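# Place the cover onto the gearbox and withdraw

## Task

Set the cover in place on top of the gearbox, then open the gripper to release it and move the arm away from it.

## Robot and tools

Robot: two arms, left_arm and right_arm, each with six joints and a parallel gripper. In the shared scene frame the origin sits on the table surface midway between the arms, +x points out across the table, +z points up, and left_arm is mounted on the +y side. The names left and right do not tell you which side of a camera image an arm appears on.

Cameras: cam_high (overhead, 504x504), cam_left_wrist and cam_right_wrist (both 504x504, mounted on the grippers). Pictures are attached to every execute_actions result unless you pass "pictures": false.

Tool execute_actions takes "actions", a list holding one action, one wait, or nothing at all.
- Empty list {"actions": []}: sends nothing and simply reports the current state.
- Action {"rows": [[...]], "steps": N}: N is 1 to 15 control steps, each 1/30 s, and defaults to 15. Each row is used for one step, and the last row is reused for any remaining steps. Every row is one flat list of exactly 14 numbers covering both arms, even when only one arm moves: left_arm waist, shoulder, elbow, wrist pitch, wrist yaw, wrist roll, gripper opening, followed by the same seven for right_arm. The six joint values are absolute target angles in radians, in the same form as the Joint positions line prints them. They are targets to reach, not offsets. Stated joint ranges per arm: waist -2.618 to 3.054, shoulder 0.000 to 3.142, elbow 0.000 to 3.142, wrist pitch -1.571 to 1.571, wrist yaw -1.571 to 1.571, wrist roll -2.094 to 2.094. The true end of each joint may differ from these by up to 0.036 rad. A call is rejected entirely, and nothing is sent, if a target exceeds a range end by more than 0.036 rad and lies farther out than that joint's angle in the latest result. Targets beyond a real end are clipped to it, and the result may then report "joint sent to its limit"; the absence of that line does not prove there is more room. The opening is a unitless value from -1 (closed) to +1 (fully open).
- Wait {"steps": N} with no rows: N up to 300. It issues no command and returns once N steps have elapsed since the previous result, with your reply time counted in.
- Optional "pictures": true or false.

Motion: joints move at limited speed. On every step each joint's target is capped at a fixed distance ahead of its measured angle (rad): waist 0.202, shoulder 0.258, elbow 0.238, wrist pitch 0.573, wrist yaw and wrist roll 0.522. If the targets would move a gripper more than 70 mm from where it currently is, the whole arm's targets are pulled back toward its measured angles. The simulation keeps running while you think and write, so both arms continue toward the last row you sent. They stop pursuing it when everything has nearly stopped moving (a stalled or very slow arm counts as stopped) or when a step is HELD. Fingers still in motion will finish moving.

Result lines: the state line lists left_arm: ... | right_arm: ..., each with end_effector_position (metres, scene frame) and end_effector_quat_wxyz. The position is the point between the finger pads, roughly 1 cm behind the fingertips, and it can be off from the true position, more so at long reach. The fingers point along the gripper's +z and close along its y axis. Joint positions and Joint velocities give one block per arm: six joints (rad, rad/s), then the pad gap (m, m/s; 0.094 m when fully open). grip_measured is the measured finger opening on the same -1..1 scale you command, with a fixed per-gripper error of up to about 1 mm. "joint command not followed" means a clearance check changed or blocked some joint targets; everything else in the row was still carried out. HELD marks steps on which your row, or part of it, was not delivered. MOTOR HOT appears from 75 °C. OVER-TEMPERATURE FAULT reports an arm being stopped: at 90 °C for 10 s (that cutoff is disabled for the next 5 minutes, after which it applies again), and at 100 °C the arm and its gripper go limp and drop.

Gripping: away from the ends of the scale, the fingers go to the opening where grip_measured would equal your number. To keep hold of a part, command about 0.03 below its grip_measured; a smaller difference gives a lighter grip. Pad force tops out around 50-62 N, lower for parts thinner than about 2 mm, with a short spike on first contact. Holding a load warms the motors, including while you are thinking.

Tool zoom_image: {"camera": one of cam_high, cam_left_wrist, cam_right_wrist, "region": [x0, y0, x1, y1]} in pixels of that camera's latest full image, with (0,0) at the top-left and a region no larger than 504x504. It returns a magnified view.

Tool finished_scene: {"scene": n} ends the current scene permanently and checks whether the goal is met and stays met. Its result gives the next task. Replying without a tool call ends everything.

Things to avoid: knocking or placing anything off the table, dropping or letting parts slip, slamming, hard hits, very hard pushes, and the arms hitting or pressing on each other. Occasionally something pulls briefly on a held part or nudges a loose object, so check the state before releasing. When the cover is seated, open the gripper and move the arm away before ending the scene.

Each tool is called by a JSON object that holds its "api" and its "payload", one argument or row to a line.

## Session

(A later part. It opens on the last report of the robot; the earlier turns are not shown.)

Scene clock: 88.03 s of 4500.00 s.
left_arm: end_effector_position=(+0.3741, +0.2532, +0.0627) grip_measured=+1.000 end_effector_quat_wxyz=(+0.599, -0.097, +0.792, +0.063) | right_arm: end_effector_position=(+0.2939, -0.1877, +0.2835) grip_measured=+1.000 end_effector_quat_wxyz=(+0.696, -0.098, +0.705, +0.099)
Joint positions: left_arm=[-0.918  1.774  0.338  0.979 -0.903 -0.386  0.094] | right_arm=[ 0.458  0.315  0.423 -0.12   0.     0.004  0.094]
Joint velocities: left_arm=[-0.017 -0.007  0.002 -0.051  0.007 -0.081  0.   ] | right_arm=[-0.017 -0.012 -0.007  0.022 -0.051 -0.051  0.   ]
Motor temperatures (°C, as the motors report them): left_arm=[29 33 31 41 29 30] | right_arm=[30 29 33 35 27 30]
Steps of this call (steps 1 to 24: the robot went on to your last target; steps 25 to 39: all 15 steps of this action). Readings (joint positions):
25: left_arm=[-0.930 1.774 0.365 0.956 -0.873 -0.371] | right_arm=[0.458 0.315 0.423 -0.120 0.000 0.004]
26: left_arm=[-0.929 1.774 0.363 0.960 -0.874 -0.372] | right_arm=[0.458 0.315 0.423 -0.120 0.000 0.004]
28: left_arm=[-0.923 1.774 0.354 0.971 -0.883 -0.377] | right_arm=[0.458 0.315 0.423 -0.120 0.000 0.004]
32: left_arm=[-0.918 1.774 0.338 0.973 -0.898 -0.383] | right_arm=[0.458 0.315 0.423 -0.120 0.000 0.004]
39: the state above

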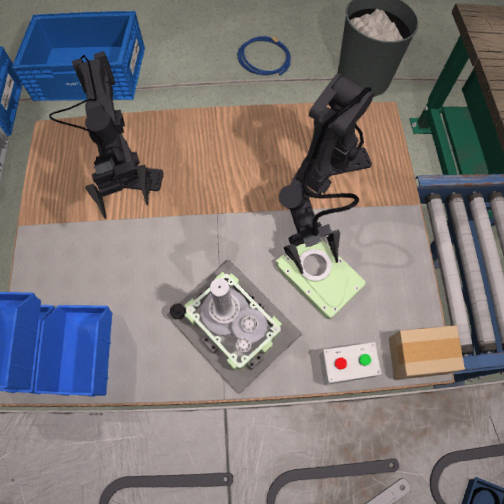

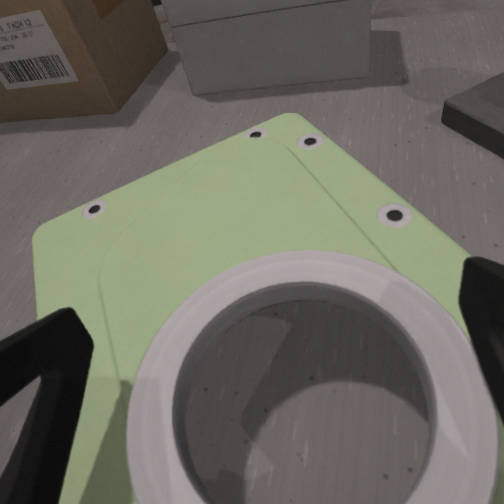

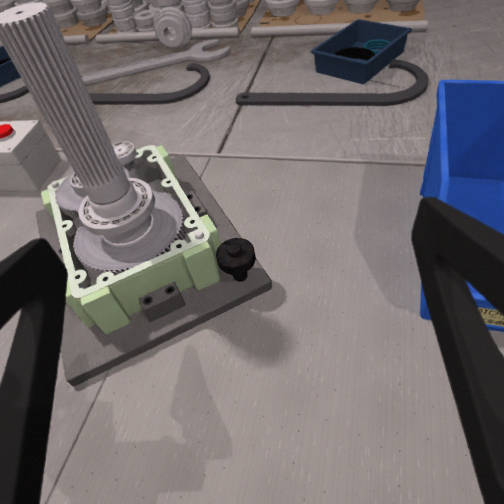

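{"api": "execute_actions", "payload": {
  "actions": [
    {"rows":[[-0.908,1.76,0.32,1.0,-0.89,-0.38,1,0.45,0.3,0.42,-0.1,0,0,1],[-0.908,1.76,0.32,1.0,-0.872,-0.36,1,0.45,0.3,0.42,-0.1,0,0,1],[-0.908,1.76,0.32,1.0,-0.872,-0.36,1,0.45,0.3,0.42,-0.1,0,0,1],[-0.908,1.76,0.32,1.0,-0.872,-0.36,1,0.45,0.3,0.42,-0.1,0,0,1],[-0.908,1.76,0.32,1.0,-0.872,-0.36,1,0.45,0.3,0.42,-0.1,0,0,1],[-0.908,1.76,0.32,1.0,-0.872,-0.36,1,0.45,0.3,0.42,-0.1,0,0,1],[-0.908,1.76,0.32,1.0,-0.872,-0.36,1,0.45,0.3,0.42,-0.1,0,0,1],[-0.908,1.77,0.32,1.0,-0.872,-0.36,1,0.45,0.3,0.42,-0.1,0,0,1],[-0.908,1.78,0.32,1.0,-0.872,-0.36,1,0.45,0.3,0.42,-0.1,0,0,1],[-0.908,1.79,0.32,1.005,-0.872,-0.36,1,0.45,0.3,0.42,-0.1,0,0,1],[-0.908,1.80,0.32,1.01,-0.872,-0.36,1,0.45,0.3,0.42,-0.1,0,0,1],[-0.908,1.81,0.32,1.015,-0.872,-0.36,1,0.45,0.3,0.42,-0.1,0,0,1],[-0.908,1.82,0.32,1.02,-0.872,-0.36,1,0.45,0.3,0.42,-0.1,0,0,1],[-0.908,1.83,0.32,1.025,-0.872,-0.36,1,0.45,0.3,0.42,-0.1,0,0,1],[-0.908,1.84,0.32,1.03,-0.872,-0.36,1,0.45,0.3,0.42,-0.1,0,0,1]],"steps":15}
  ],
  "pictures": false
}}

{"api": "execute_actions", "payload": {
  "actions": [
    {"steps":12}
  ]
}}

Scene clock: 90.53 s of 4500.00 s.
left_arm: end_effector_position=(+0.3742, +0.2489, +0.0531) grip_measured=+1.000 end_effector_quat_wxyz=(+0.592, -0.079, +0.800, +0.063) | right_arm: end_effector_position=(+0.2939, -0.1877, +0.2835) grip_measured=+1.000 end_effector_quat_wxyz=(+0.696, -0.098, +0.705, +0.099)
Joint positions: left_arm=[-0.918  1.811  0.338  1.    -0.875 -0.367  0.094] | right_arm=[ 0.458  0.315  0.423 -0.12   0.     0.004  0.094]
Joint velocities: left_arm=[ 0.017  0.325 -0.012  0.066 -0.037  0.051  0.   ] | right_arm=[-0.002  0.002 -0.017  0.051 -0.066  0.037  0.   ]
Motor temperatures (°C, as the motors report them): left_arm=[29 33 31 41 29 30] | right_arm=[30 29 33 35 27 30]
Steps of this call (steps 1 to 15: the robot went on to your last target; steps 16 to 60: nothing new was sent; steps 61 to 75: all 15 steps of this action). Readings (joint positions):
61: left_arm=[-0.918 1.774 0.338 0.980 -0.902 -0.387] | right_arm=[0.458 0.315 0.423 -0.120 0.000 0.004]
62: left_arm=[-0.918 1.774 0.338 0.980 -0.898 -0.384] | right_arm=[0.458 0.315 0.423 -0.120 0.000 0.004]
64: left_arm=[-0.918 1.774 0.338 0.980 -0.889 -0.377] | right_arm=[0.458 0.315 0.423 -0.120 0.000 0.004]
68: left_arm=[-0.918 1.774 0.338 0.980 -0.879 -0.370] | right_arm=[0.458 0.315 0.423 -0.120 0.000 0.004]
75: the state above

Scene clock: 90.93 s of 4500.00 s.
left_arm: end_effector_position=(+0.3748, +0.2482, +0.0516) grip_measured=+1.000 end_effector_quat_wxyz=(+0.593, -0.080, +0.799, +0.060) | right_arm: end_effector_position=(+0.2939, -0.1877, +0.2835) grip_measured=+1.000 end_effector_quat_wxyz=(+0.696, -0.098, +0.705, +0.099)
Joint positions: left_arm=[-0.918  1.827  0.338  1.021 -0.874 -0.369  0.094] | right_arm=[ 0.458  0.315  0.423 -0.12   0.     0.004  0.094]
Joint velocities: left_arm=[-0.002  0.002  0.007 -0.022  0.022 -0.081  0.   ] | right_arm=[-0.007  0.002 -0.002 -0.007  0.022  0.051  0.   ]
Motor temperatures (°C, as the motors report them): left_arm=[29 33 31 41 29 30] | right_arm=[30 29 33 35 27 30]
Steps of this call (steps 1 to 12: the robot went on to your last target). Readings (joint positions):
1: left_arm=[-0.918 1.820 0.338 1.008 -0.875 -0.369] | right_arm=[0.458 0.315 0.423 -0.120 0.000 0.004]
2: left_arm=[-0.918 1.824 0.338 1.014 -0.874 -0.369] | right_arm=[0.458 0.315 0.423 -0.120 0.000 0.004]
4: left_arm=[-0.918 1.826 0.338 1.019 -0.874 -0.369] | right_arm=[0.458 0.315 0.423 -0.120 0.000 0.004]
8: left_arm=[-0.918 1.827 0.338 1.021 -0.874 -0.369] | right_arm=[0.458 0.315 0.423 -0.120 0.000 0.004]
12: the state above

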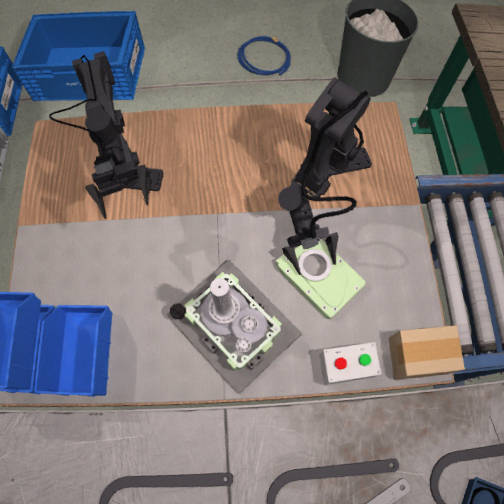

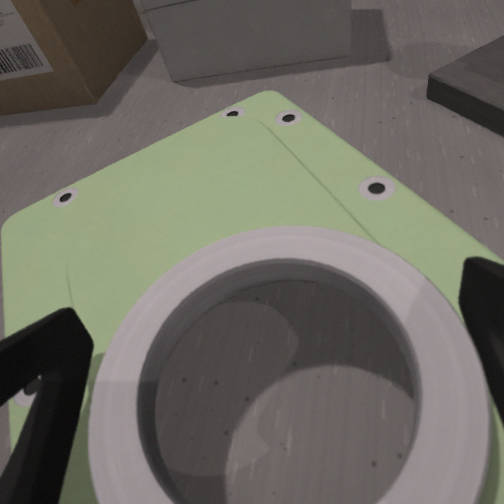

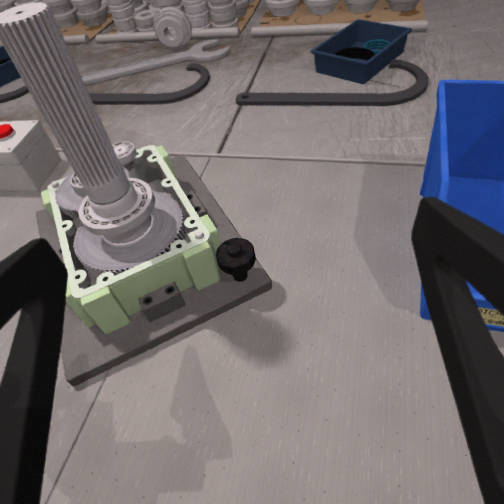

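{"api": "execute_actions", "payload": {
  "actions": [
    {"rows":[[-0.915,1.835,0.33,1.02,-0.872,-0.36,0.95,0.45,0.3,0.42,-0.1,0,0,1],[-0.915,1.835,0.33,1.02,-0.872,-0.36,0.91,0.45,0.3,0.42,-0.1,0,0,1],[-0.915,1.835,0.33,1.02,-0.872,-0.36,0.88,0.45,0.3,0.42,-0.1,0,0,1],[-0.915,1.835,0.33,1.02,-0.872,-0.36,0.85,0.45,0.3,0.42,-0.1,0,0,1],[-0.915,1.835,0.33,1.02,-0.872,-0.36,0.82,0.45,0.3,0.42,-0.1,0,0,1],[-0.915,1.835,0.33,1.02,-0.872,-0.36,0.79,0.45,0.3,0.42,-0.1,0,0,1],[-0.915,1.835,0.33,1.02,-0.872,-0.36,0.75,0.45,0.3,0.42,-0.1,0,0,1],[-0.915,1.835,0.33,1.02,-0.872,-0.36,0.75,0.45,0.3,0.42,-0.1,0,0,1],[-0.915,1.83,0.34,1.04,-0.88,-0.36,0.75,0.45,0.3,0.42,-0.1,0,0,1],[-0.915,1.825,0.35,1.06,-0.89,-0.36,0.75,0.45,0.3,0.42,-0.1,0,0,1],[-0.915,1.82,0.36,1.08,-0.90,-0.355,0.75,0.45,0.3,0.42,-0.1,0,0,1],[-0.915,1.815,0.365,1.10,-0.91,-0.355,0.75,0.45,0.3,0.42,-0.1,0,0,1],[-0.915,1.81,0.37,1.12,-0.92,-0.35,0.75,0.45,0.3,0.42,-0.1,0,0,1],[-0.915,1.80,0.375,1.14,-0.93,-0.35,0.75,0.45,0.3,0.42,-0.1,0,0,1],[-0.915,1.79,0.38,1.16,-0.935,-0.35,0.75,0.45,0.3,0.42,-0.1,0,0,1]],"steps":15}
  ],
  "pictures": false
}}

{"api": "execute_actions", "payload": {
  "actions": [
    {"rows":[[-0.915,1.78,0.383,1.155,-0.935,-0.35,0.75,0.45,0.3,0.42,-0.1,0,0,1],[-0.915,1.77,0.386,1.145,-0.935,-0.35,0.75,0.45,0.3,0.42,-0.1,0,0,1],[-0.915,1.755,0.389,1.13,-0.935,-0.35,0.75,0.45,0.3,0.42,-0.1,0,0,1],[-0.915,1.74,0.392,1.112,-0.935,-0.35,0.75,0.45,0.3,0.42,-0.1,0,0,1],[-0.915,1.725,0.395,1.094,-0.935,-0.35,0.75,0.45,0.3,0.42,-0.1,0,0,1],[-0.915,1.71,0.398,1.076,-0.935,-0.35,0.75,0.45,0.3,0.42,-0.1,0,0,1],[-0.915,1.695,0.401,1.058,-0.935,-0.35,0.75,0.45,0.3,0.42,-0.1,0,0,1],[-0.915,1.68,0.404,1.04,-0.935,-0.35,0.75,0.45,0.3,0.42,-0.1,0,0,1],[-0.915,1.665,0.407,1.022,-0.935,-0.35,0.75,0.45,0.3,0.42,-0.1,0,0,1],[-0.915,1.65,0.41,1.004,-0.935,-0.35,0.75,0.45,0.3,0.42,-0.1,0,0,1],[-0.915,1.635,0.413,0.986,-0.935,-0.35,0.75,0.45,0.3,0.42,-0.1,0,0,1],[-0.915,1.62,0.416,0.968,-0.935,-0.35,0.75,0.45,0.3,0.42,-0.1,0,0,1],[-0.915,1.605,0.42,0.95,-0.935,-0.35,0.75,0.45,0.3,0.42,-0.1,0,0,1]],"steps":15}
  ],
  "pictures": false
}}

{"api": "execute_actions", "payload": {
  "actions": [
    {"steps":10}
  ]
}}

Scene clock: 94.93 s of 4500.00 s.
left_arm: end_effector_position=(+0.3755, +0.2466, +0.0528) grip_measured=+0.830 end_effector_quat_wxyz=(+0.595, -0.080, +0.798, +0.055) | right_arm: end_effector_position=(+0.2939, -0.1877, +0.2835) grip_measured=+1.000 end_effector_quat_wxyz=(+0.696, -0.098, +0.705, +0.099)
Joint positions: left_arm=[-0.918  1.827  0.338  1.032 -0.868 -0.366  0.086] | right_arm=[ 0.458  0.315  0.423 -0.12   0.     0.004  0.094]
Joint velocities: left_arm=[-0.012 -0.002 -0.002  0.022 -0.022  0.022 -0.001] | right_arm=[-0.002 -0.012 -0.002 -0.037 -0.066  0.007  0.   ]
Motor temperatures (°C, as the motors report them): left_arm=[29 33 30 41 29 30] | right_arm=[30 29 33 35 27 30]
Steps of this call (steps 1 to 30: the robot went on to your last target; steps 31 to 90: nothing new was sent; then 0.50 s passed at rest; steps 91 to 105: all 15 steps of this action). Readings (joint positions):
91: left_arm=[-0.918 1.827 0.338 1.022 -0.874 -0.369] | right_arm=[0.458 0.315 0.423 -0.120 0.000 0.004]
92: left_arm=[-0.918 1.827 0.338 1.022 -0.873 -0.369] | right_arm=[0.458 0.315 0.423 -0.120 0.000 0.004]
94: left_arm=[-0.918 1.827 0.338 1.023 -0.867 -0.368] | right_arm=[0.458 0.315 0.423 -0.120 0.000 0.004]
98: left_arm=[-0.918 1.827 0.338 1.023 -0.866 -0.368] | right_arm=[0.458 0.315 0.423 -0.120 0.000 0.004]
105: the state above

Scene clock: 95.43 s of 4500.00 s.
left_arm: end_effector_position=(+0.3750, +0.2467, +0.0770) grip_measured=+0.830 end_effector_quat_wxyz=(+0.593, -0.077, +0.799, +0.057) | right_arm: end_effector_position=(+0.2939, -0.1877, +0.2835) grip_measured=+1.000 end_effector_quat_wxyz=(+0.696, -0.098, +0.705, +0.099)
Joint positions: left_arm=[-0.918  1.668  0.357  0.848 -0.865 -0.364  0.086] | right_arm=[ 0.458  0.315  0.423 -0.12   0.     0.004  0.094]
Joint velocities: left_arm=[-0.017 -0.242  0.085 -0.125  0.022  0.007 -0.001] | right_arm=[-0.012  0.012 -0.012  0.066 -0.037  0.037  0.   ]
Motor temperatures (°C, as the motors report them): left_arm=[29 33 30 41 29 30] | right_arm=[30 29 33 36 27 30]
Steps of this call (steps 1 to 15: all 15 steps of this action). Readings (joint positions):
1: left_arm=[-0.918 1.827 0.338 1.032 -0.868 -0.366] | right_arm=[0.458 0.315 0.423 -0.120 0.000 0.004]
2: left_arm=[-0.918 1.826 0.338 1.032 -0.868 -0.366] | right_arm=[0.458 0.315 0.423 -0.120 0.000 0.004]
4: left_arm=[-0.918 1.816 0.338 1.020 -0.867 -0.366] | right_arm=[0.458 0.315 0.423 -0.120 0.000 0.004]
8: left_arm=[-0.918 1.767 0.338 0.955 -0.866 -0.365] | right_arm=[0.458 0.315 0.423 -0.120 0.000 0.004]
15: the state above

Scene clock: 95.77 s of 4500.00 s.
left_arm: end_effector_position=(+0.3746, +0.2471, +0.0762) grip_measured=+0.830 end_effector_quat_wxyz=(+0.588, -0.073, +0.803, +0.062) | right_arm: end_effector_position=(+0.2939, -0.1877, +0.2835) grip_measured=+1.000 end_effector_quat_wxyz=(+0.696, -0.098, +0.705, +0.099)
Joint positions: left_arm=[-0.918  1.657  0.364  0.81  -0.865 -0.364  0.086] | right_arm=[ 0.458  0.315  0.423 -0.12   0.     0.004  0.094]
Joint velocities: left_arm=[ 0.002  0.002  0.012 -0.11  -0.022 -0.051  0.001] | right_arm=[ 0.002 -0.002 -0.002  0.022 -0.037  0.037  0.   ]
Motor temperatures (°C, as the motors report them): left_arm=[29 33 31 41 29 30] | right_arm=[30 29 33 36 27 30]
Steps of this call (steps 1 to 10: the robot went on to your last target). Readings (joint positions):
1: left_arm=[-0.918 1.662 0.360 0.844 -0.865 -0.364] | right_arm=[0.458 0.315 0.423 -0.120 0.000 0.004]
2: left_arm=[-0.918 1.658 0.362 0.842 -0.865 -0.364] | right_arm=[0.458 0.315 0.423 -0.120 0.000 0.004]
4: left_arm=[-0.918 1.657 0.364 0.838 -0.865 -0.364] | right_arm=[0.458 0.315 0.423 -0.120 0.000 0.004]
8: left_arm=[-0.918 1.657 0.364 0.817 -0.865 -0.364] | right_arm=[0.458 0.315 0.423 -0.120 0.000 0.004]
10: the state above

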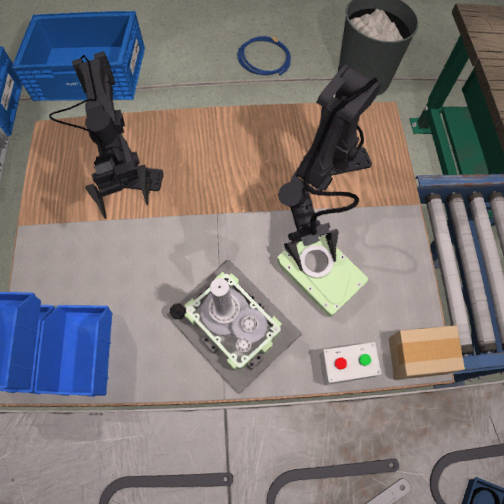

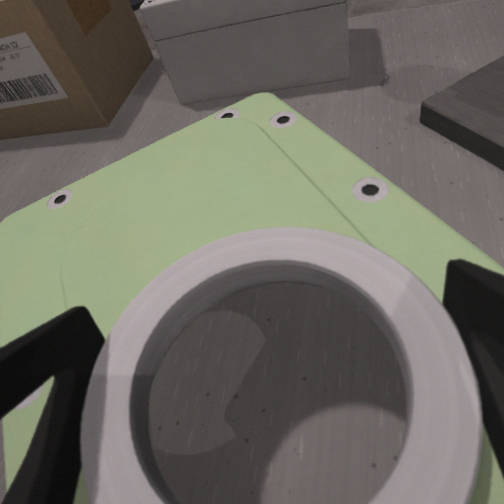

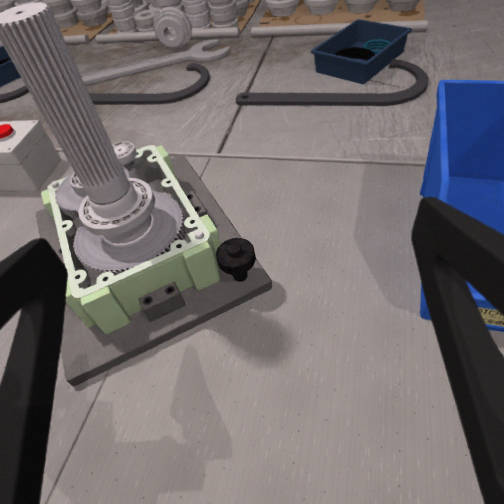

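{"api": "execute_actions", "payload": {
  "actions": []
}}

Scene clock: 98.03 s of 4500.00 s.
left_arm: end_effector_position=(+0.3743, +0.2473, +0.0755) grip_measured=+0.830 end_effector_quat_wxyz=(+0.587, -0.072, +0.804, +0.064) | right_arm: end_effector_position=(+0.2939, -0.1877, +0.2835) grip_measured=+1.000 end_effector_quat_wxyz=(+0.696, -0.098, +0.705, +0.099)
Joint positions: left_arm=[-0.918  1.657  0.364  0.806 -0.865 -0.364  0.086] | right_arm=[ 0.458  0.315  0.423 -0.12   0.     0.004  0.094]
Joint velocities: left_arm=[ 0.012 -0.012 -0.002  0.022  0.007  0.007 -0.001] | right_arm=[-0.017 -0.012 -0.002  0.007 -0.066 -0.066  0.   ]
Motor temperatures (°C, as the motors report them): left_arm=[29 33 31 42 29 30] | right_arm=[30 29 33 36 27 30]
Steps of this call (steps 1 to 30: the robot went on to your last target; steps 31 to 68: nothing new was sent). Readings (joint positions):
1: left_arm=[-0.918 1.657 0.364 0.808 -0.865 -0.364] | right_arm=[0.458 0.315 0.423 -0.120 0.000 0.004]
2: left_arm=[-0.918 1.657 0.364 0.807 -0.865 -0.364] | right_arm=[0.458 0.315 0.423 -0.120 0.000 0.004]
4: left_arm=[-0.918 1.657 0.364 0.806 -0.865 -0.364] | right_arm=[0.458 0.315 0.423 -0.120 0.000 0.004]
8: left_arm=[-0.918 1.657 0.364 0.806 -0.865 -0.364] | right_arm=[0.458 0.315 0.423 -0.120 0.000 0.004]
68: the state above
All arms were judged still, so your last target was given up. Only a new action makes them travel on or press farther. Fingers that are still opening or closing keep moving.

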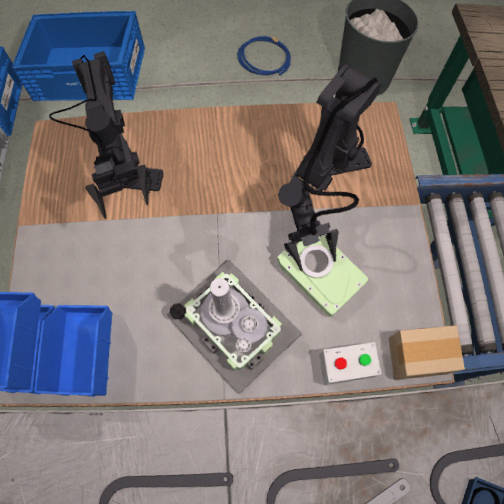

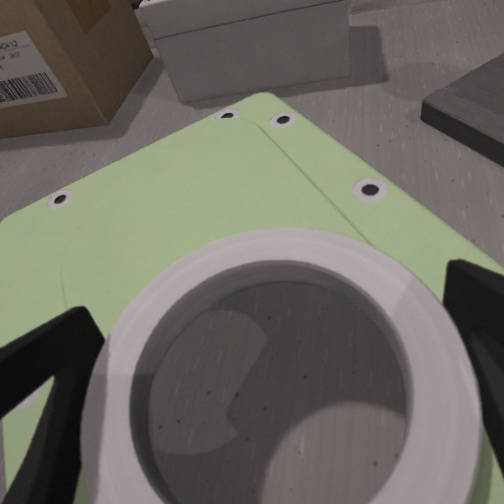

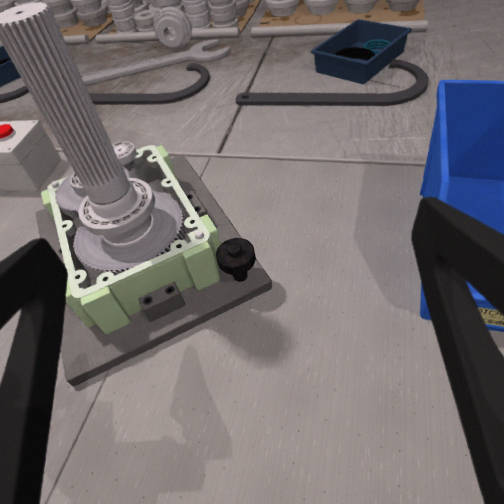

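{"api": "execute_actions", "payload": {
  "actions": [
    {"rows":[[-0.915,1.59,0.425,0.94,-0.935,-0.35,0.75,0.45,0.3,0.42,-0.1,0,0,1],[-0.915,1.575,0.43,0.92,-0.935,-0.35,0.75,0.45,0.3,0.42,-0.1,0,0,1],[-0.915,1.56,0.435,0.905,-0.935,-0.35,0.75,0.45,0.3,0.42,-0.1,0,0,1],[-0.915,1.545,0.44,0.89,-0.935,-0.35,0.75,0.45,0.3,0.42,-0.1,0,0,1],[-0.915,1.53,0.445,0.87,-0.935,-0.35,0.75,0.45,0.3,0.42,-0.1,0,0,1],[-0.915,1.515,0.45,0.855,-0.935,-0.35,0.75,0.45,0.3,0.42,-0.1,0,0,1],[-0.915,1.5,0.455,0.84,-0.935,-0.35,0.75,0.45,0.3,0.42,-0.1,0,0,1],[-0.915,1.485,0.46,0.82,-0.935,-0.35,0.75,0.45,0.3,0.42,-0.1,0,0,1],[-0.915,1.47,0.465,0.805,-0.935,-0.35,0.75,0.45,0.3,0.42,-0.1,0,0,1],[-0.915,1.455,0.47,0.79,-0.935,-0.35,0.75,0.45,0.3,0.42,-0.1,0,0,1],[-0.915,1.44,0.475,0.77,-0.935,-0.35,0.75,0.45,0.3,0.42,-0.1,0,0,1],[-0.915,1.425,0.48,0.755,-0.935,-0.35,0.75,0.45,0.3,0.42,-0.1,0,0,1],[-0.915,1.41,0.485,0.74,-0.935,-0.35,0.75,0.45,0.3,0.42,-0.1,0,0,1]]}
  ],
  "pictures": false
}}

{"api": "execute_actions", "payload": {
  "actions": [
    {"rows":[[-0.915,1.39,0.495,0.71,-0.935,-0.35,0.75,0.45,0.3,0.42,-0.1,0,0,1],[-0.915,1.37,0.505,0.68,-0.935,-0.35,0.75,0.45,0.3,0.42,-0.1,0,0,1],[-0.915,1.35,0.52,0.65,-0.935,-0.35,0.75,0.45,0.3,0.42,-0.1,0,0,1],[-0.915,1.33,0.535,0.62,-0.935,-0.35,0.75,0.45,0.3,0.42,-0.1,0,0,1],[-0.915,1.31,0.55,0.585,-0.935,-0.35,0.75,0.45,0.3,0.42,-0.1,0,0,1],[-0.915,1.29,0.565,0.55,-0.935,-0.35,0.75,0.45,0.3,0.42,-0.1,0,0,1],[-0.915,1.27,0.58,0.515,-0.935,-0.35,0.75,0.45,0.3,0.42,-0.1,0,0,1],[-0.915,1.25,0.6,0.475,-0.935,-0.35,0.75,0.45,0.3,0.42,-0.1,0,0,1],[-0.915,1.23,0.62,0.435,-0.935,-0.35,0.75,0.45,0.3,0.42,-0.1,0,0,1],[-0.915,1.215,0.64,0.4,-0.935,-0.35,0.75,0.45,0.3,0.42,-0.1,0,0,1],[-0.915,1.2,0.66,0.365,-0.935,-0.35,0.75,0.45,0.3,0.42,-0.1,0,0,1],[-0.915,1.185,0.68,0.33,-0.935,-0.35,0.75,0.45,0.3,0.42,-0.1,0,0,1],[-0.915,1.17,0.705,0.29,-0.935,-0.35,0.75,0.45,0.3,0.42,-0.1,0,0,1],[-0.915,1.16,0.73,0.255,-0.935,-0.35,0.75,0.45,0.3,0.42,-0.1,0,0,1],[-0.915,1.15,0.755,0.22,-0.935,-0.35,0.75,0.45,0.3,0.42,-0.1,0,0,1]]}
  ],
  "pictures": false
}}

Scene clock: 100.53 s of 4500.00 s.
left_arm: end_effector_position=(+0.3785, +0.2430, +0.1237) grip_measured=+0.830 end_effector_quat_wxyz=(+0.607, -0.087, +0.789, +0.041) | right_arm: end_effector_position=(+0.2939, -0.1877, +0.2835) grip_measured=+1.000 end_effector_quat_wxyz=(+0.696, -0.098, +0.705, +0.099)
Joint positions: left_arm=[-0.918  1.47   0.419  0.639 -0.862 -0.363  0.086] | right_arm=[ 0.458  0.315  0.423 -0.12   0.     0.004  0.094]
Joint velocities: left_arm=[ 0.017 -0.237  0.095 -0.139 -0.081 -0.037 -0.002] | right_arm=[-0.007  0.002 -0.002  0.037 -0.051 -0.022  0.   ]
Motor temperatures (°C, as the motors report them): left_arm=[29 34 32 44 30 30] | right_arm=[30 29 33 36 27 30]
Steps of this call (steps 1 to 60: nothing new was sent; steps 61 to 75: all 15 steps of this action). Readings (joint positions):
61: left_arm=[-0.918 1.656 0.364 0.804 -0.865 -0.364] | right_arm=[0.458 0.315 0.423 -0.120 0.000 0.004]
62: left_arm=[-0.918 1.652 0.364 0.799 -0.864 -0.364] | right_arm=[0.458 0.315 0.423 -0.120 0.000 0.004]
64: left_arm=[-0.918 1.634 0.364 0.776 -0.862 -0.364] | right_arm=[0.458 0.315 0.423 -0.120 0.000 0.004]
68: left_arm=[-0.918 1.575 0.380 0.716 -0.861 -0.364] | right_arm=[0.458 0.315 0.423 -0.120 0.000 0.004]
75: the state above

Scene clock: 101.03 s of 4500.00 s.
left_arm: end_effector_position=(+0.3788, +0.2425, +0.1903) grip_measured=+0.830 end_effector_quat_wxyz=(+0.600, -0.081, +0.794, +0.047) | right_arm: end_effector_position=(+0.2939, -0.1877, +0.2835) grip_measured=+1.000 end_effector_quat_wxyz=(+0.696, -0.098, +0.705, +0.099)
Joint positions: left_arm=[-0.918  1.255  0.604  0.217 -0.86  -0.362  0.086] | right_arm=[ 0.458  0.315  0.423 -0.12   0.     0.004  0.094]
Joint velocities: left_arm=[-0.017 -0.315  0.564 -0.974  0.051 -0.007 -0.   ] | right_arm=[-0.027 -0.027 -0.012 -0.037 -0.022  0.037  0.   ]
Motor temperatures (°C, as the motors report them): left_arm=[29 34 32 44 30 30] | right_arm=[30 29 33 36 27 30]
Steps of this call (steps 1 to 15: all 15 steps of this action). Readings (joint positions):
1: left_arm=[-0.918 1.462 0.423 0.631 -0.863 -0.363] | right_arm=[0.458 0.315 0.423 -0.120 0.000 0.004]
2: left_arm=[-0.918 1.452 0.429 0.615 -0.863 -0.363] | right_arm=[0.458 0.315 0.423 -0.120 0.000 0.004]
4: left_arm=[-0.918 1.425 0.442 0.564 -0.863 -0.363] | right_arm=[0.458 0.315 0.423 -0.120 0.000 0.004]
8: left_arm=[-0.918 1.358 0.485 0.443 -0.863 -0.362] | right_arm=[0.458 0.315 0.423 -0.120 0.000 0.004]
15: the state above

{"api": "execute_actions", "payload": {
  "actions": [
    {"rows":[[-0.915,1.14,0.77,0.16,-0.935,-0.35,0.75,0.45,0.3,0.42,-0.1,0,0,1],[-0.915,1.135,0.8,0.13,-0.935,-0.35,0.75,0.45,0.3,0.42,-0.1,0,0,1],[-0.915,1.13,0.83,0.1,-0.935,-0.35,0.75,0.45,0.3,0.42,-0.1,0,0,1],[-0.915,1.125,0.86,0.07,-0.935,-0.35,0.75,0.45,0.3,0.42,-0.1,0,0,1],[-0.915,1.12,0.89,0.04,-0.935,-0.35,0.75,0.45,0.3,0.42,-0.1,0,0,1],[-0.915,1.115,0.92,0.01,-0.935,-0.35,0.75,0.45,0.3,0.42,-0.1,0,0,1],[-0.915,1.11,0.95,-0.02,-0.935,-0.35,0.75,0.45,0.3,0.42,-0.1,0,0,1],[-0.915,1.11,0.98,-0.05,-0.935,-0.35,0.75,0.45,0.3,0.42,-0.1,0,0,1],[-0.915,1.11,1.01,-0.08,-0.935,-0.35,0.75,0.45,0.3,0.42,-0.1,0,0,1],[-0.915,1.11,1.04,-0.11,-0.935,-0.35,0.75,0.45,0.3,0.42,-0.1,0,0,1],[-0.915,1.115,1.07,-0.14,-0.935,-0.35,0.75,0.45,0.3,0.42,-0.1,0,0,1],[-0.915,1.12,1.1,-0.17,-0.935,-0.35,0.75,0.45,0.3,0.42,-0.1,0,0,1],[-0.915,1.125,1.13,-0.2,-0.935,-0.35,0.75,0.45,0.3,0.42,-0.1,0,0,1],[-0.915,1.13,1.16,-0.23,-0.935,-0.35,0.75,0.45,0.3,0.42,-0.1,0,0,1],[-0.915,1.135,1.19,-0.27,-0.935,-0.35,0.75,0.45,0.3,0.42,-0.1,0,0,1]]}
  ],
  "pictures": false
}}

{"api": "execute_actions", "payload": {
  "actions": [
    {"steps":15}
  ]
}}

Scene clock: 102.80 s of 4500.00 s.
left_arm: end_effector_position=(+0.3774, +0.2379, +0.2629) grip_measured=+0.830 end_effector_quat_wxyz=(+0.565, -0.048, +0.821, +0.065) | right_arm: end_effector_position=(+0.2939, -0.1877, +0.2835) grip_measured=+1.000 end_effector_quat_wxyz=(+0.696, -0.098, +0.705, +0.099)
Joint positions: left_arm=[-0.918  1.201  0.951 -0.295 -0.823 -0.363  0.086] | right_arm=[ 0.458  0.315  0.423 -0.12   0.     0.004  0.094]
Joint velocities: left_arm=[-0.027 -0.007  0.735 -0.842  0.037 -0.051 -0.   ] | right_arm=[ 0.017 -0.012 -0.002  0.037 -0.037  0.051  0.   ]
Motor temperatures (°C, as the motors report them): left_arm=[29 34 33 45 30 30] | right_arm=[30 29 34 36 27 30]
Steps of this call (steps 1 to 30: the robot went on to your last target; steps 31 to 38: nothing new was sent; steps 39 to 53: all 15 steps of this action). Readings (joint positions):
39: left_arm=[-0.918 1.201 0.688 0.066 -0.866 -0.362] | right_arm=[0.458 0.315 0.423 -0.120 0.000 0.004]
40: left_arm=[-0.918 1.201 0.695 0.050 -0.866 -0.362] | right_arm=[0.458 0.315 0.423 -0.120 0.000 0.004]
42: left_arm=[-0.918 1.201 0.719 -0.002 -0.863 -0.361] | right_arm=[0.458 0.315 0.423 -0.120 0.000 0.004]
46: left_arm=[-0.918 1.201 0.789 -0.106 -0.849 -0.362] | right_arm=[0.458 0.315 0.423 -0.120 0.000 0.004]
53: the state above

Scene clock: 103.30 s of 4500.00 s.
left_arm: end_effector_position=(+0.3777, +0.2417, +0.3172) grip_measured=+0.830 end_effector_quat_wxyz=(+0.586, -0.068, +0.805, +0.056) | right_arm: end_effector_position=(+0.2939, -0.1877, +0.2835) grip_measured=+1.000 end_effector_quat_wxyz=(+0.696, -0.098, +0.705, +0.099)
Joint positions: left_arm=[-0.918  1.193  1.114 -0.403 -0.849 -0.363  0.086] | right_arm=[ 0.458  0.315  0.423 -0.12   0.     0.004  0.094]
Joint velocities: left_arm=[-0.007 -0.007 -0.002 -0.11  -0.022  0.022  0.001] | right_arm=[ 0.007 -0.007 -0.007  0.022  0.022 -0.037  0.   ]
Motor temperatures (°C, as the motors report them): left_arm=[29 34 33 45 30 30] | right_arm=[30 29 34 36 27 30]
Steps of this call (steps 1 to 15: the robot went on to your last target). Readings (joint positions):
1: left_arm=[-0.918 1.201 0.976 -0.322 -0.822 -0.363] | right_arm=[0.458 0.315 0.423 -0.120 0.000 0.004]
2: left_arm=[-0.918 1.201 1.000 -0.344 -0.821 -0.363] | right_arm=[0.458 0.315 0.423 -0.120 0.000 0.004]
4: left_arm=[-0.918 1.201 1.042 -0.374 -0.821 -0.363] | right_arm=[0.458 0.315 0.423 -0.120 0.000 0.004]
8: left_arm=[-0.918 1.201 1.095 -0.397 -0.828 -0.363] | right_arm=[0.458 0.315 0.423 -0.120 0.000 0.004]
15: the state above

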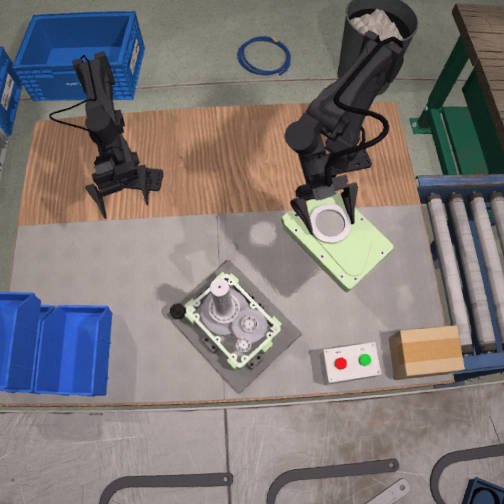

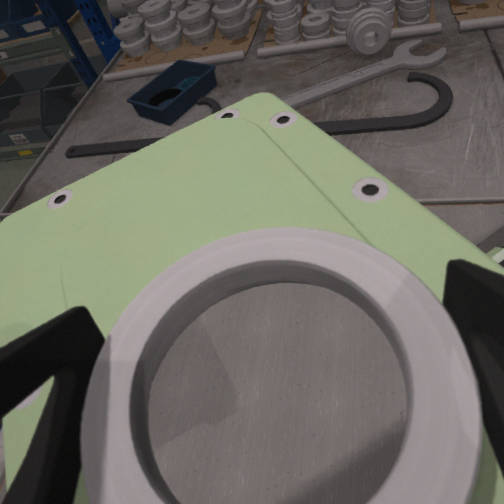

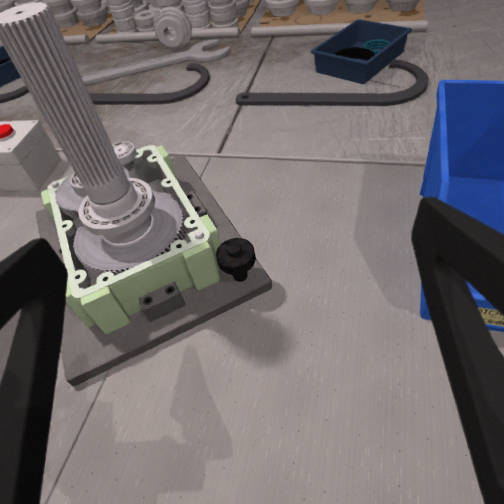

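{"api": "execute_actions", "payload": {
  "actions": [
    {"rows":[[-0.92,1.15,1.21,-0.275,-0.94,-0.355,0.75,0.45,0.3,0.42,-0.1,0,0,1],[-0.925,1.165,1.23,-0.28,-0.945,-0.36,0.75,0.45,0.3,0.42,-0.1,0,0,1],[-0.93,1.18,1.25,-0.285,-0.95,-0.365,0.75,0.45,0.3,0.42,-0.1,0,0,1],[-0.935,1.195,1.27,-0.29,-0.955,-0.37,0.75,0.45,0.3,0.42,-0.1,0,0,1],[-0.94,1.21,1.29,-0.295,-0.96,-0.375,0.75,0.45,0.3,0.42,-0.1,0,0,1],[-0.945,1.225,1.31,-0.3,-0.965,-0.38,0.75,0.45,0.3,0.42,-0.1,0,0,1],[-0.95,1.24,1.33,-0.305,-0.97,-0.385,0.75,0.45,0.3,0.42,-0.1,0,0,1],[-0.957,1.255,1.35,-0.31,-0.977,-0.39,0.75,0.45,0.3,0.42,-0.1,0,0,1],[-0.964,1.27,1.37,-0.315,-0.984,-0.395,0.75,0.45,0.3,0.42,-0.1,0,0,1],[-0.971,1.285,1.385,-0.32,-0.991,-0.4,0.75,0.45,0.3,0.42,-0.1,0,0,1],[-0.978,1.3,1.4,-0.325,-0.998,-0.405,0.75,0.45,0.3,0.42,-0.1,0,0,1],[-0.985,1.32,1.415,-0.33,-1.005,-0.41,0.75,0.45,0.3,0.42,-0.1,0,0,1],[-0.992,1.34,1.43,-0.335,-1.012,-0.415,0.75,0.45,0.3,0.42,-0.1,0,0,1],[-1.0,1.36,1.445,-0.34,-1.02,-0.42,0.75,0.45,0.3,0.42,-0.1,0,0,1],[-1.007,1.38,1.46,-0.34,-1.027,-0.425,0.75,0.45,0.3,0.42,-0.1,0,0,1]]}
  ],
  "pictures": false
}}

{"api": "execute_actions", "payload": {
  "actions": [
    {"rows":[[-1.012,1.395,1.48,-0.345,-1.032,-0.43,0.75,0.45,0.3,0.42,-0.1,0,0,1],[-1.017,1.41,1.495,-0.35,-1.037,-0.435,0.75,0.45,0.3,0.42,-0.1,0,0,1],[-1.022,1.425,1.51,-0.35,-1.042,-0.44,0.75,0.45,0.3,0.42,-0.1,0,0,1],[-1.027,1.44,1.525,-0.355,-1.047,-0.445,0.75,0.45,0.3,0.42,-0.1,0,0,1],[-1.032,1.455,1.54,-0.36,-1.052,-0.45,0.75,0.45,0.3,0.42,-0.1,0,0,1],[-1.037,1.47,1.555,-0.365,-1.057,-0.455,0.75,0.45,0.3,0.42,-0.1,0,0,1],[-1.042,1.485,1.57,-0.37,-1.062,-0.46,0.75,0.45,0.3,0.42,-0.1,0,0,1],[-1.047,1.5,1.585,-0.37,-1.067,-0.465,0.75,0.45,0.3,0.42,-0.1,0,0,1],[-1.052,1.515,1.6,-0.375,-1.072,-0.47,0.75,0.45,0.3,0.42,-0.1,0,0,1],[-1.056,1.53,1.615,-0.38,-1.076,-0.475,0.75,0.45,0.3,0.42,-0.1,0,0,1],[-1.06,1.55,1.635,-0.385,-1.08,-0.48,0.75,0.45,0.3,0.42,-0.1,0,0,1],[-1.064,1.57,1.655,-0.39,-1.084,-0.485,0.75,0.45,0.3,0.42,-0.1,0,0,1],[-1.068,1.59,1.675,-0.39,-1.088,-0.49,0.75,0.45,0.3,0.42,-0.1,0,0,1],[-1.072,1.605,1.69,-0.395,-1.09,-0.495,0.75,0.45,0.3,0.42,-0.1,0,0,1],[-1.078,1.62,1.705,-0.4,-1.09,-0.5,0.75,0.45,0.3,0.42,-0.1,0,0,1]]}
  ],
  "pictures": false
}}

{"api": "execute_actions", "payload": {
  "actions": [
    {"steps":15}
  ]
}}

Scene clock: 106.93 s of 4500.00 s.
left_arm: end_effector_position=(+0.3983, +0.2016, +0.3570) grip_measured=+0.830 end_effector_quat_wxyz=(+0.603, -0.084, +0.792, +0.046) | right_arm: end_effector_position=(+0.2939, -0.1877, +0.2835) grip_measured=+1.000 end_effector_quat_wxyz=(+0.696, -0.098, +0.705, +0.099)
Joint positions: left_arm=[-0.983  1.37   1.366 -0.458 -0.923 -0.407  0.086] | right_arm=[ 0.458  0.315  0.423 -0.12   0.     0.004  0.094]
Joint velocities: left_arm=[-0.212  0.564  0.447  0.081 -0.139 -0.066 -0.   ] | right_arm=[-0.012 -0.012 -0.002 -0.022  0.022 -0.022  0.   ]
Motor temperatures (°C, as the motors report them): left_arm=[29 34 35 46 30 30] | right_arm=[30 29 34 36 27 30]
Steps of this call (steps 1 to 30: the robot went on to your last target; steps 31 to 90: nothing new was sent; then 0.13 s passed at rest; steps 91 to 105: all 15 steps of this action). Readings (joint positions):
91: left_arm=[-0.918 1.193 1.116 -0.417 -0.852 -0.363] | right_arm=[0.458 0.315 0.423 -0.120 0.000 0.004]
92: left_arm=[-0.918 1.195 1.122 -0.425 -0.852 -0.363] | right_arm=[0.458 0.315 0.423 -0.120 0.000 0.004]
94: left_arm=[-0.918 1.207 1.150 -0.444 -0.856 -0.365] | right_arm=[0.458 0.315 0.423 -0.120 0.000 0.004]
98: left_arm=[-0.931 1.260 1.236 -0.456 -0.880 -0.376] | right_arm=[0.458 0.315 0.423 -0.120 0.000 0.004]
105: the state above

Scene clock: 107.43 s of 4500.00 s.
left_arm: end_effector_position=(+0.4267, +0.1345, +0.3448) grip_measured=+0.830 end_effector_quat_wxyz=(+0.593, -0.077, +0.800, +0.050) | right_arm: end_effector_position=(+0.2939, -0.1877, +0.2836) grip_measured=+1.000 end_effector_quat_wxyz=(+0.696, -0.098, +0.704, +0.099)
Joint positions: left_arm=[-1.058  1.637  1.602 -0.512 -0.978 -0.481  0.086] | right_arm=[ 0.458  0.315  0.423 -0.119  0.     0.004  0.094]
Joint velocities: left_arm=[-0.105  0.481  0.53   0.051 -0.168 -0.125  0.001] | right_arm=[-0.007 -0.002 -0.002 -0.037 -0.037 -0.095  0.   ]
Motor temperatures (°C, as the motors report them): left_arm=[29 34 36 46 30 30] | right_arm=[30 29 34 36 27 30]
Steps of this call (steps 1 to 15: all 15 steps of this action). Readings (joint positions):
1: left_arm=[-0.990 1.390 1.382 -0.459 -0.930 -0.412] | right_arm=[0.458 0.315 0.423 -0.120 0.000 0.004]
2: left_arm=[-0.996 1.410 1.397 -0.462 -0.935 -0.416] | right_arm=[0.458 0.315 0.423 -0.120 0.000 0.004]
4: left_arm=[-1.008 1.450 1.426 -0.467 -0.941 -0.426] | right_arm=[0.458 0.315 0.423 -0.120 0.000 0.004]
8: left_arm=[-1.028 1.520 1.481 -0.486 -0.952 -0.446] | right_arm=[0.458 0.315 0.423 -0.119 0.000 0.004]
15: the state above

Scene clock: 107.93 s of 4500.00 s.
left_arm: end_effector_position=(+0.4289, +0.1236, +0.3391) grip_measured=+0.830 end_effector_quat_wxyz=(+0.591, -0.077, +0.802, +0.049) | right_arm: end_effector_position=(+0.2939, -0.1877, +0.2836) grip_measured=+1.000 end_effector_quat_wxyz=(+0.696, -0.098, +0.704, +0.099)
Joint positions: left_arm=[-1.072  1.675  1.629 -0.521 -0.986 -0.501  0.086] | right_arm=[ 0.458  0.315  0.423 -0.119  0.     0.004  0.094]
Joint velocities: left_arm=[-0.012 -0.002  0.012  0.066 -0.037 -0.022  0.   ] | right_arm=[-0.002 -0.007 -0.007 -0.007 -0.037 -0.007  0.   ]
Motor temperatures (°C, as the motors report them): left_arm=[29 35 36 46 30 30] | right_arm=[30 29 34 36 27 30]
Steps of this call (steps 1 to 15: the robot went on to your last target). Readings (joint positions):
1: left_arm=[-1.062 1.652 1.616 -0.512 -0.980 -0.485] | right_arm=[0.458 0.315 0.423 -0.119 0.000 0.004]
2: left_arm=[-1.065 1.662 1.625 -0.512 -0.980 -0.489] | right_arm=[0.458 0.315 0.423 -0.119 0.000 0.004]
4: left_arm=[-1.071 1.671 1.629 -0.512 -0.980 -0.494] | right_arm=[0.458 0.315 0.423 -0.119 0.000 0.004]
8: left_arm=[-1.072 1.675 1.629 -0.520 -0.981 -0.499] | right_arm=[0.458 0.315 0.423 -0.119 0.000 0.004]
15: the state above

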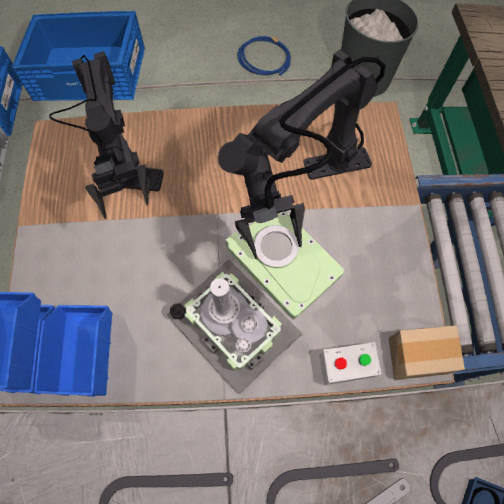

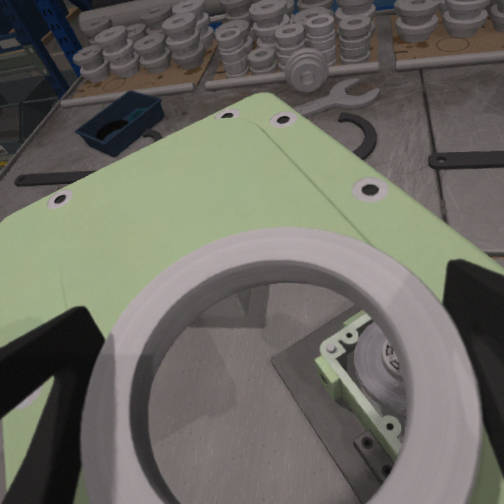

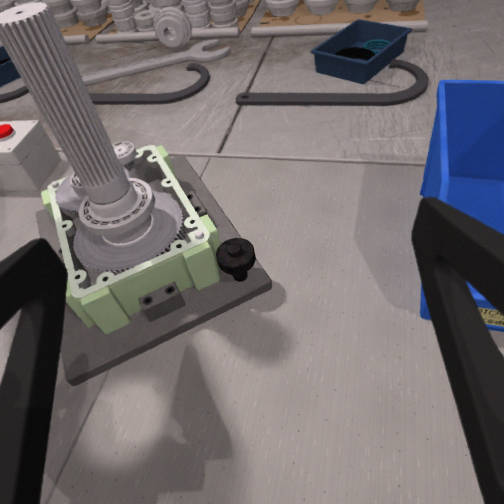

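{"api": "execute_actions", "payload": {
  "actions": [
    {"rows":[[-1.08,1.638,1.728,-0.407,-1.095,-0.502,0.75,0.46,0.3,0.42,-0.08,0,0,1],[-1.083,1.656,1.751,-0.414,-1.1,-0.505,0.75,0.47,0.3,0.42,-0.06,0,0,1],[-1.085,1.674,1.774,-0.421,-1.105,-0.508,0.75,0.48,0.3,0.42,-0.04,0,0,1],[-1.088,1.692,1.797,-0.428,-1.11,-0.51,0.75,0.49,0.3,0.42,-0.02,0,0,1],[-1.09,1.71,1.82,-0.435,-1.115,-0.513,0.75,0.5,0.3,0.42,0,0,0,1],[-1.093,1.728,1.843,-0.442,-1.12,-0.516,0.75,0.51,0.3,0.42,0.02,0,0,1],[-1.095,1.746,1.866,-0.449,-1.123,-0.519,0.75,0.52,0.3,0.42,0.04,0,0,1],[-1.098,1.764,1.889,-0.456,-1.126,-0.522,0.75,0.53,0.3,0.42,0.06,0,0,1],[-1.1,1.782,1.912,-0.463,-1.129,-0.525,0.75,0.54,0.3,0.42,0.08,0,0,1],[-1.103,1.8,1.935,-0.47,-1.132,-0.528,0.75,0.55,0.3,0.42,0.1,0,0,1],[-1.105,1.819,1.958,-0.478,-1.134,-0.53,0.75,0.55,0.3,0.42,0.12,0,0,1],[-1.108,1.838,1.981,-0.486,-1.136,-0.533,0.75,0.55,0.3,0.42,0.14,0,0,1],[-1.11,1.857,2.004,-0.494,-1.138,-0.536,0.75,0.55,0.3,0.42,0.16,0,0,1],[-1.113,1.876,2.027,-0.502,-1.14,-0.538,0.75,0.55,0.3,0.42,0.18,0,0,1],[-1.116,1.895,2.05,-0.51,-1.142,-0.54,0.75,0.55,0.3,0.42,0.2,0,0,1]]}
  ],
  "pictures": false
}}

{"api": "execute_actions", "payload": {
  "actions": [
    {"steps":15}
  ]
}}

Scene clock: 110.47 s of 4500.00 s.
left_arm: end_effector_position=(+0.4567, +0.0754, +0.3503) grip_measured=+0.830 end_effector_quat_wxyz=(+0.603, -0.093, +0.791, +0.045) | right_arm: end_effector_position=(+0.2823, -0.1693, +0.3370) grip_measured=+1.000 end_effector_quat_wxyz=(+0.763, -0.113, +0.621, +0.141)
Joint positions: left_arm=[-1.1    1.91   1.941 -0.586 -1.034 -0.531  0.086] | right_arm=[0.542 0.315 0.423 0.097 0.001 0.004 0.094]
Joint velocities: left_arm=[-0.095  0.603  0.667 -0.198 -0.095 -0.081  0.001] | right_arm=[-0.017 -0.002 -0.007  0.608  0.037  0.051  0.   ]
Motor temperatures (°C, as the motors report them): left_arm=[29 36 37 47 31 30] | right_arm=[30 29 34 36 27 30]
Steps of this call (steps 1 to 15: the robot went on to your last target; steps 16 to 61: nothing new was sent; steps 62 to 76: all 15 steps of this action). Readings (joint positions):
62: left_arm=[-1.072 1.676 1.633 -0.525 -0.986 -0.502] | right_arm=[0.458 0.315 0.423 -0.118 0.000 0.004]
63: left_arm=[-1.072 1.682 1.643 -0.533 -0.988 -0.503] | right_arm=[0.458 0.315 0.423 -0.113 0.000 0.004]
65: left_arm=[-1.072 1.705 1.682 -0.548 -0.996 -0.505] | right_arm=[0.467 0.315 0.423 -0.095 0.000 0.004]
69: left_arm=[-1.077 1.775 1.779 -0.554 -1.016 -0.513] | right_arm=[0.505 0.315 0.423 -0.034 0.001 0.004]
76: the state above

Scene clock: 110.97 s of 4500.00 s.
left_arm: end_effector_position=(+0.4595, +0.0629, +0.3307) grip_measured=+0.830 end_effector_quat_wxyz=(+0.590, -0.077, +0.802, +0.059) | right_arm: end_effector_position=(+0.2777, -0.1711, +0.3568) grip_measured=+1.000 end_effector_quat_wxyz=(+0.787, -0.107, +0.589, +0.146)
Joint positions: left_arm=[-1.111  1.965  1.973 -0.625 -1.03  -0.542  0.086] | right_arm=[0.542 0.315 0.423 0.179 0.001 0.004 0.094]
Joint velocities: left_arm=[-0.007 -0.007  0.017 -0.037 -0.007 -0.022  0.   ] | right_arm=[ 0.007 -0.017  0.007  0.007 -0.051 -0.007  0.   ]
Motor temperatures (°C, as the motors report them): left_arm=[29 36 37 47 31 30] | right_arm=[30 29 34 36 27 30]
Steps of this call (steps 1 to 15: the robot went on to your last target). Readings (joint positions):
1: left_arm=[-1.103 1.927 1.959 -0.589 -1.034 -0.533] | right_arm=[0.542 0.315 0.423 0.115 0.001 0.004]
2: left_arm=[-1.105 1.940 1.969 -0.589 -1.034 -0.536] | right_arm=[0.542 0.315 0.423 0.130 0.001 0.004]
4: left_arm=[-1.109 1.955 1.973 -0.593 -1.033 -0.539] | right_arm=[0.542 0.315 0.423 0.151 0.001 0.004]
8: left_arm=[-1.111 1.965 1.973 -0.617 -1.030 -0.541] | right_arm=[0.542 0.315 0.423 0.170 0.001 0.004]
15: the state above

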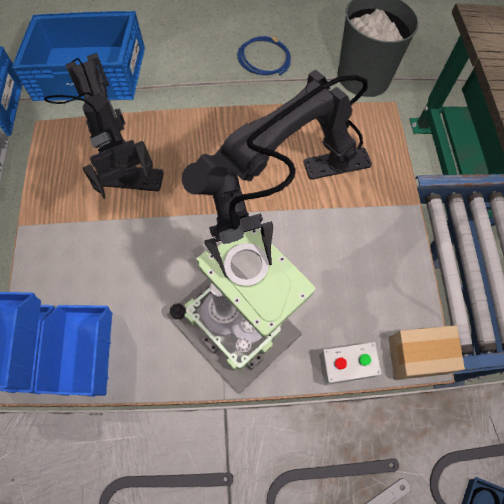

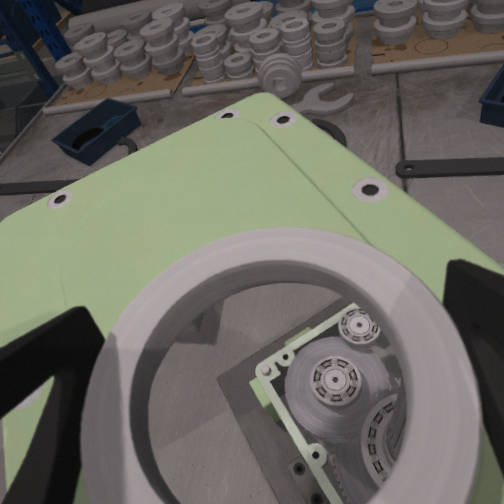

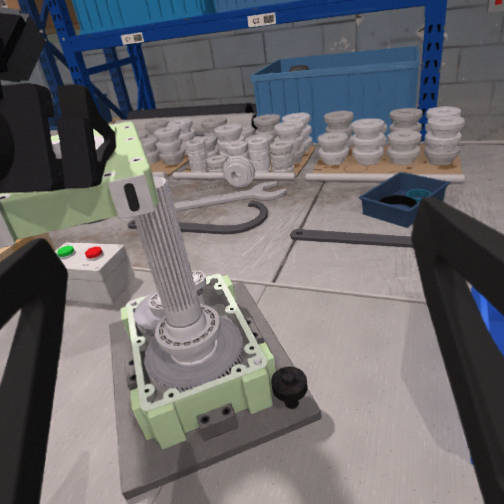

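{"api": "execute_actions", "payload": {
  "actions": [
    {"rows":[[-1.118,1.91,2.08,-0.52,-1.144,-0.542,0.75,0.53,0.3,0.42,0.18,-0.02,0,1],[-1.12,1.93,2.11,-0.53,-1.146,-0.544,0.75,0.51,0.3,0.42,0.16,-0.04,0,1],[-1.122,1.95,2.14,-0.54,-1.148,-0.546,0.75,0.49,0.3,0.42,0.14,-0.06,0,1],[-1.124,1.97,2.17,-0.55,-1.15,-0.548,0.75,0.47,0.3,0.42,0.12,-0.08,0,1],[-1.126,1.99,2.2,-0.56,-1.152,-0.55,0.75,0.45,0.3,0.42,0.1,-0.1,0,1],[-1.128,2.01,2.23,-0.57,-1.154,-0.552,0.75,0.43,0.3,0.42,0.1,-0.12,0,1],[-1.13,2.03,2.265,-0.585,-1.156,-0.554,0.75,0.41,0.3,0.42,0.1,-0.14,0,1],[-1.132,2.05,2.3,-0.6,-1.158,-0.556,0.75,0.39,0.3,0.42,0.1,-0.16,0,1],[-1.134,2.075,2.34,-0.615,-1.16,-0.558,0.75,0.37,0.3,0.42,0.1,-0.18,0,1],[-1.136,2.1,2.38,-0.63,-1.162,-0.56,0.75,0.35,0.3,0.42,0.1,-0.2,0,1],[-1.138,2.125,2.42,-0.65,-1.164,-0.562,0.75,0.35,0.3,0.42,0.1,-0.22,0,1],[-1.139,2.15,2.465,-0.67,-1.166,-0.564,0.75,0.35,0.3,0.42,0.1,-0.24,0,1],[-1.14,2.175,2.51,-0.69,-1.168,-0.566,0.75,0.35,0.3,0.42,0.1,-0.26,0,1],[-1.141,2.2,2.555,-0.71,-1.17,-0.568,0.75,0.35,0.3,0.42,0.1,-0.28,0,1],[-1.142,2.225,2.6,-0.73,-1.172,-0.57,0.75,0.35,0.3,0.42,0.1,-0.3,0,1]]}
  ],
  "pictures": false
}}

{"api": "execute_actions", "payload": {
  "actions": [
    {"steps":20}
  ]
}}

Scene clock: 113.33 s of 4500.00 s.
left_arm: end_effector_position=(+0.4830, +0.0185, +0.3568) grip_measured=+0.830 end_effector_quat_wxyz=(+0.611, -0.104, +0.784, +0.031) | right_arm: end_effector_position=(+0.2835, -0.1774, +0.3399) grip_measured=+1.000 end_effector_quat_wxyz=(+0.767, -0.136, +0.612, +0.137)
Joint positions: left_arm=[-1.13   2.239  2.459 -0.76  -1.059 -0.563  0.086] | right_arm=[ 0.358  0.315  0.423  0.112 -0.211  0.004  0.094]
Joint velocities: left_arm=[-0.1    0.799  1.287 -0.418 -0.037 -0.022  0.   ] | right_arm=[-0.012 -0.017  0.017 -0.037 -0.623 -0.037  0.   ]
Motor temperatures (°C, as the motors report them): left_arm=[29 38 38 47 31 30] | right_arm=[30 29 34 36 27 30]
Steps of this call (steps 1 to 15: the robot went on to your last target; steps 16 to 56: nothing new was sent; steps 57 to 71: all 15 steps of this action). Readings (joint positions):
57: left_arm=[-1.111 1.966 1.977 -0.630 -1.030 -0.543] | right_arm=[0.541 0.315 0.423 0.180 -0.002 0.004]
58: left_arm=[-1.111 1.972 1.989 -0.639 -1.030 -0.544] | right_arm=[0.537 0.315 0.423 0.179 -0.008 0.004]
60: left_arm=[-1.111 1.996 2.035 -0.659 -1.032 -0.545] | right_arm=[0.509 0.315 0.423 0.169 -0.028 0.004]
64: left_arm=[-1.114 2.071 2.170 -0.678 -1.041 -0.550] | right_arm=[0.431 0.315 0.423 0.132 -0.086 0.004]
71: the state above

Scene clock: 114.00 s of 4500.00 s.
left_arm: end_effector_position=(+0.4835, +0.0120, +0.3375) grip_measured=+0.830 end_effector_quat_wxyz=(+0.596, -0.084, +0.797, +0.053) | right_arm: end_effector_position=(+0.2775, -0.1638, +0.3382) grip_measured=+1.000 end_effector_quat_wxyz=(+0.759, -0.168, +0.607, +0.162)
Joint positions: left_arm=[-1.136  2.298  2.524 -0.845 -1.058 -0.572  0.086] | right_arm=[ 0.358  0.315  0.423  0.109 -0.294  0.004  0.094]
Joint velocities: left_arm=[-0.012 -0.017  0.007  0.007 -0.007 -0.022  0.   ] | right_arm=[ 0.012 -0.022  0.007 -0.022 -0.037  0.022  0.   ]
Motor temperatures (°C, as the motors report them): left_arm=[29 39 38 47 31 30] | right_arm=[30 29 34 36 27 30]
Steps of this call (steps 1 to 20: the robot went on to your last target). Readings (joint positions):
1: left_arm=[-1.132 2.261 2.493 -0.770 -1.060 -0.565] | right_arm=[0.358 0.315 0.423 0.111 -0.228 0.004]
2: left_arm=[-1.134 2.274 2.511 -0.775 -1.060 -0.567] | right_arm=[0.358 0.315 0.423 0.111 -0.242 0.004]
4: left_arm=[-1.136 2.287 2.523 -0.790 -1.060 -0.569] | right_arm=[0.358 0.315 0.423 0.110 -0.261 0.004]
8: left_arm=[-1.136 2.296 2.524 -0.823 -1.060 -0.571] | right_arm=[0.358 0.315 0.423 0.109 -0.282 0.004]
20: the state above

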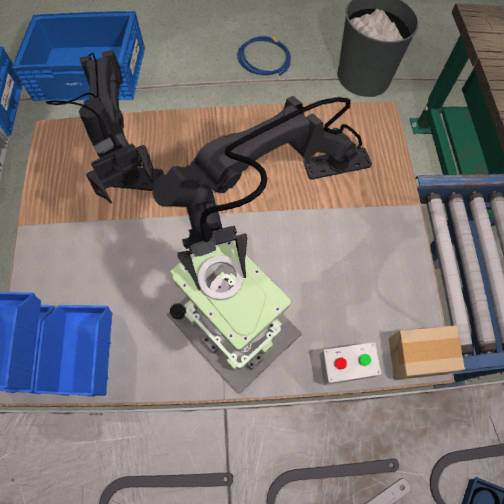

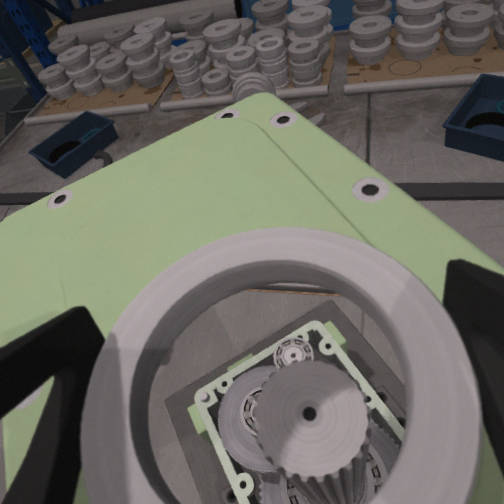

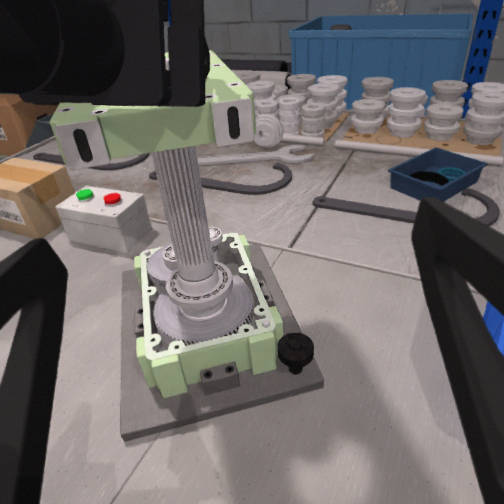

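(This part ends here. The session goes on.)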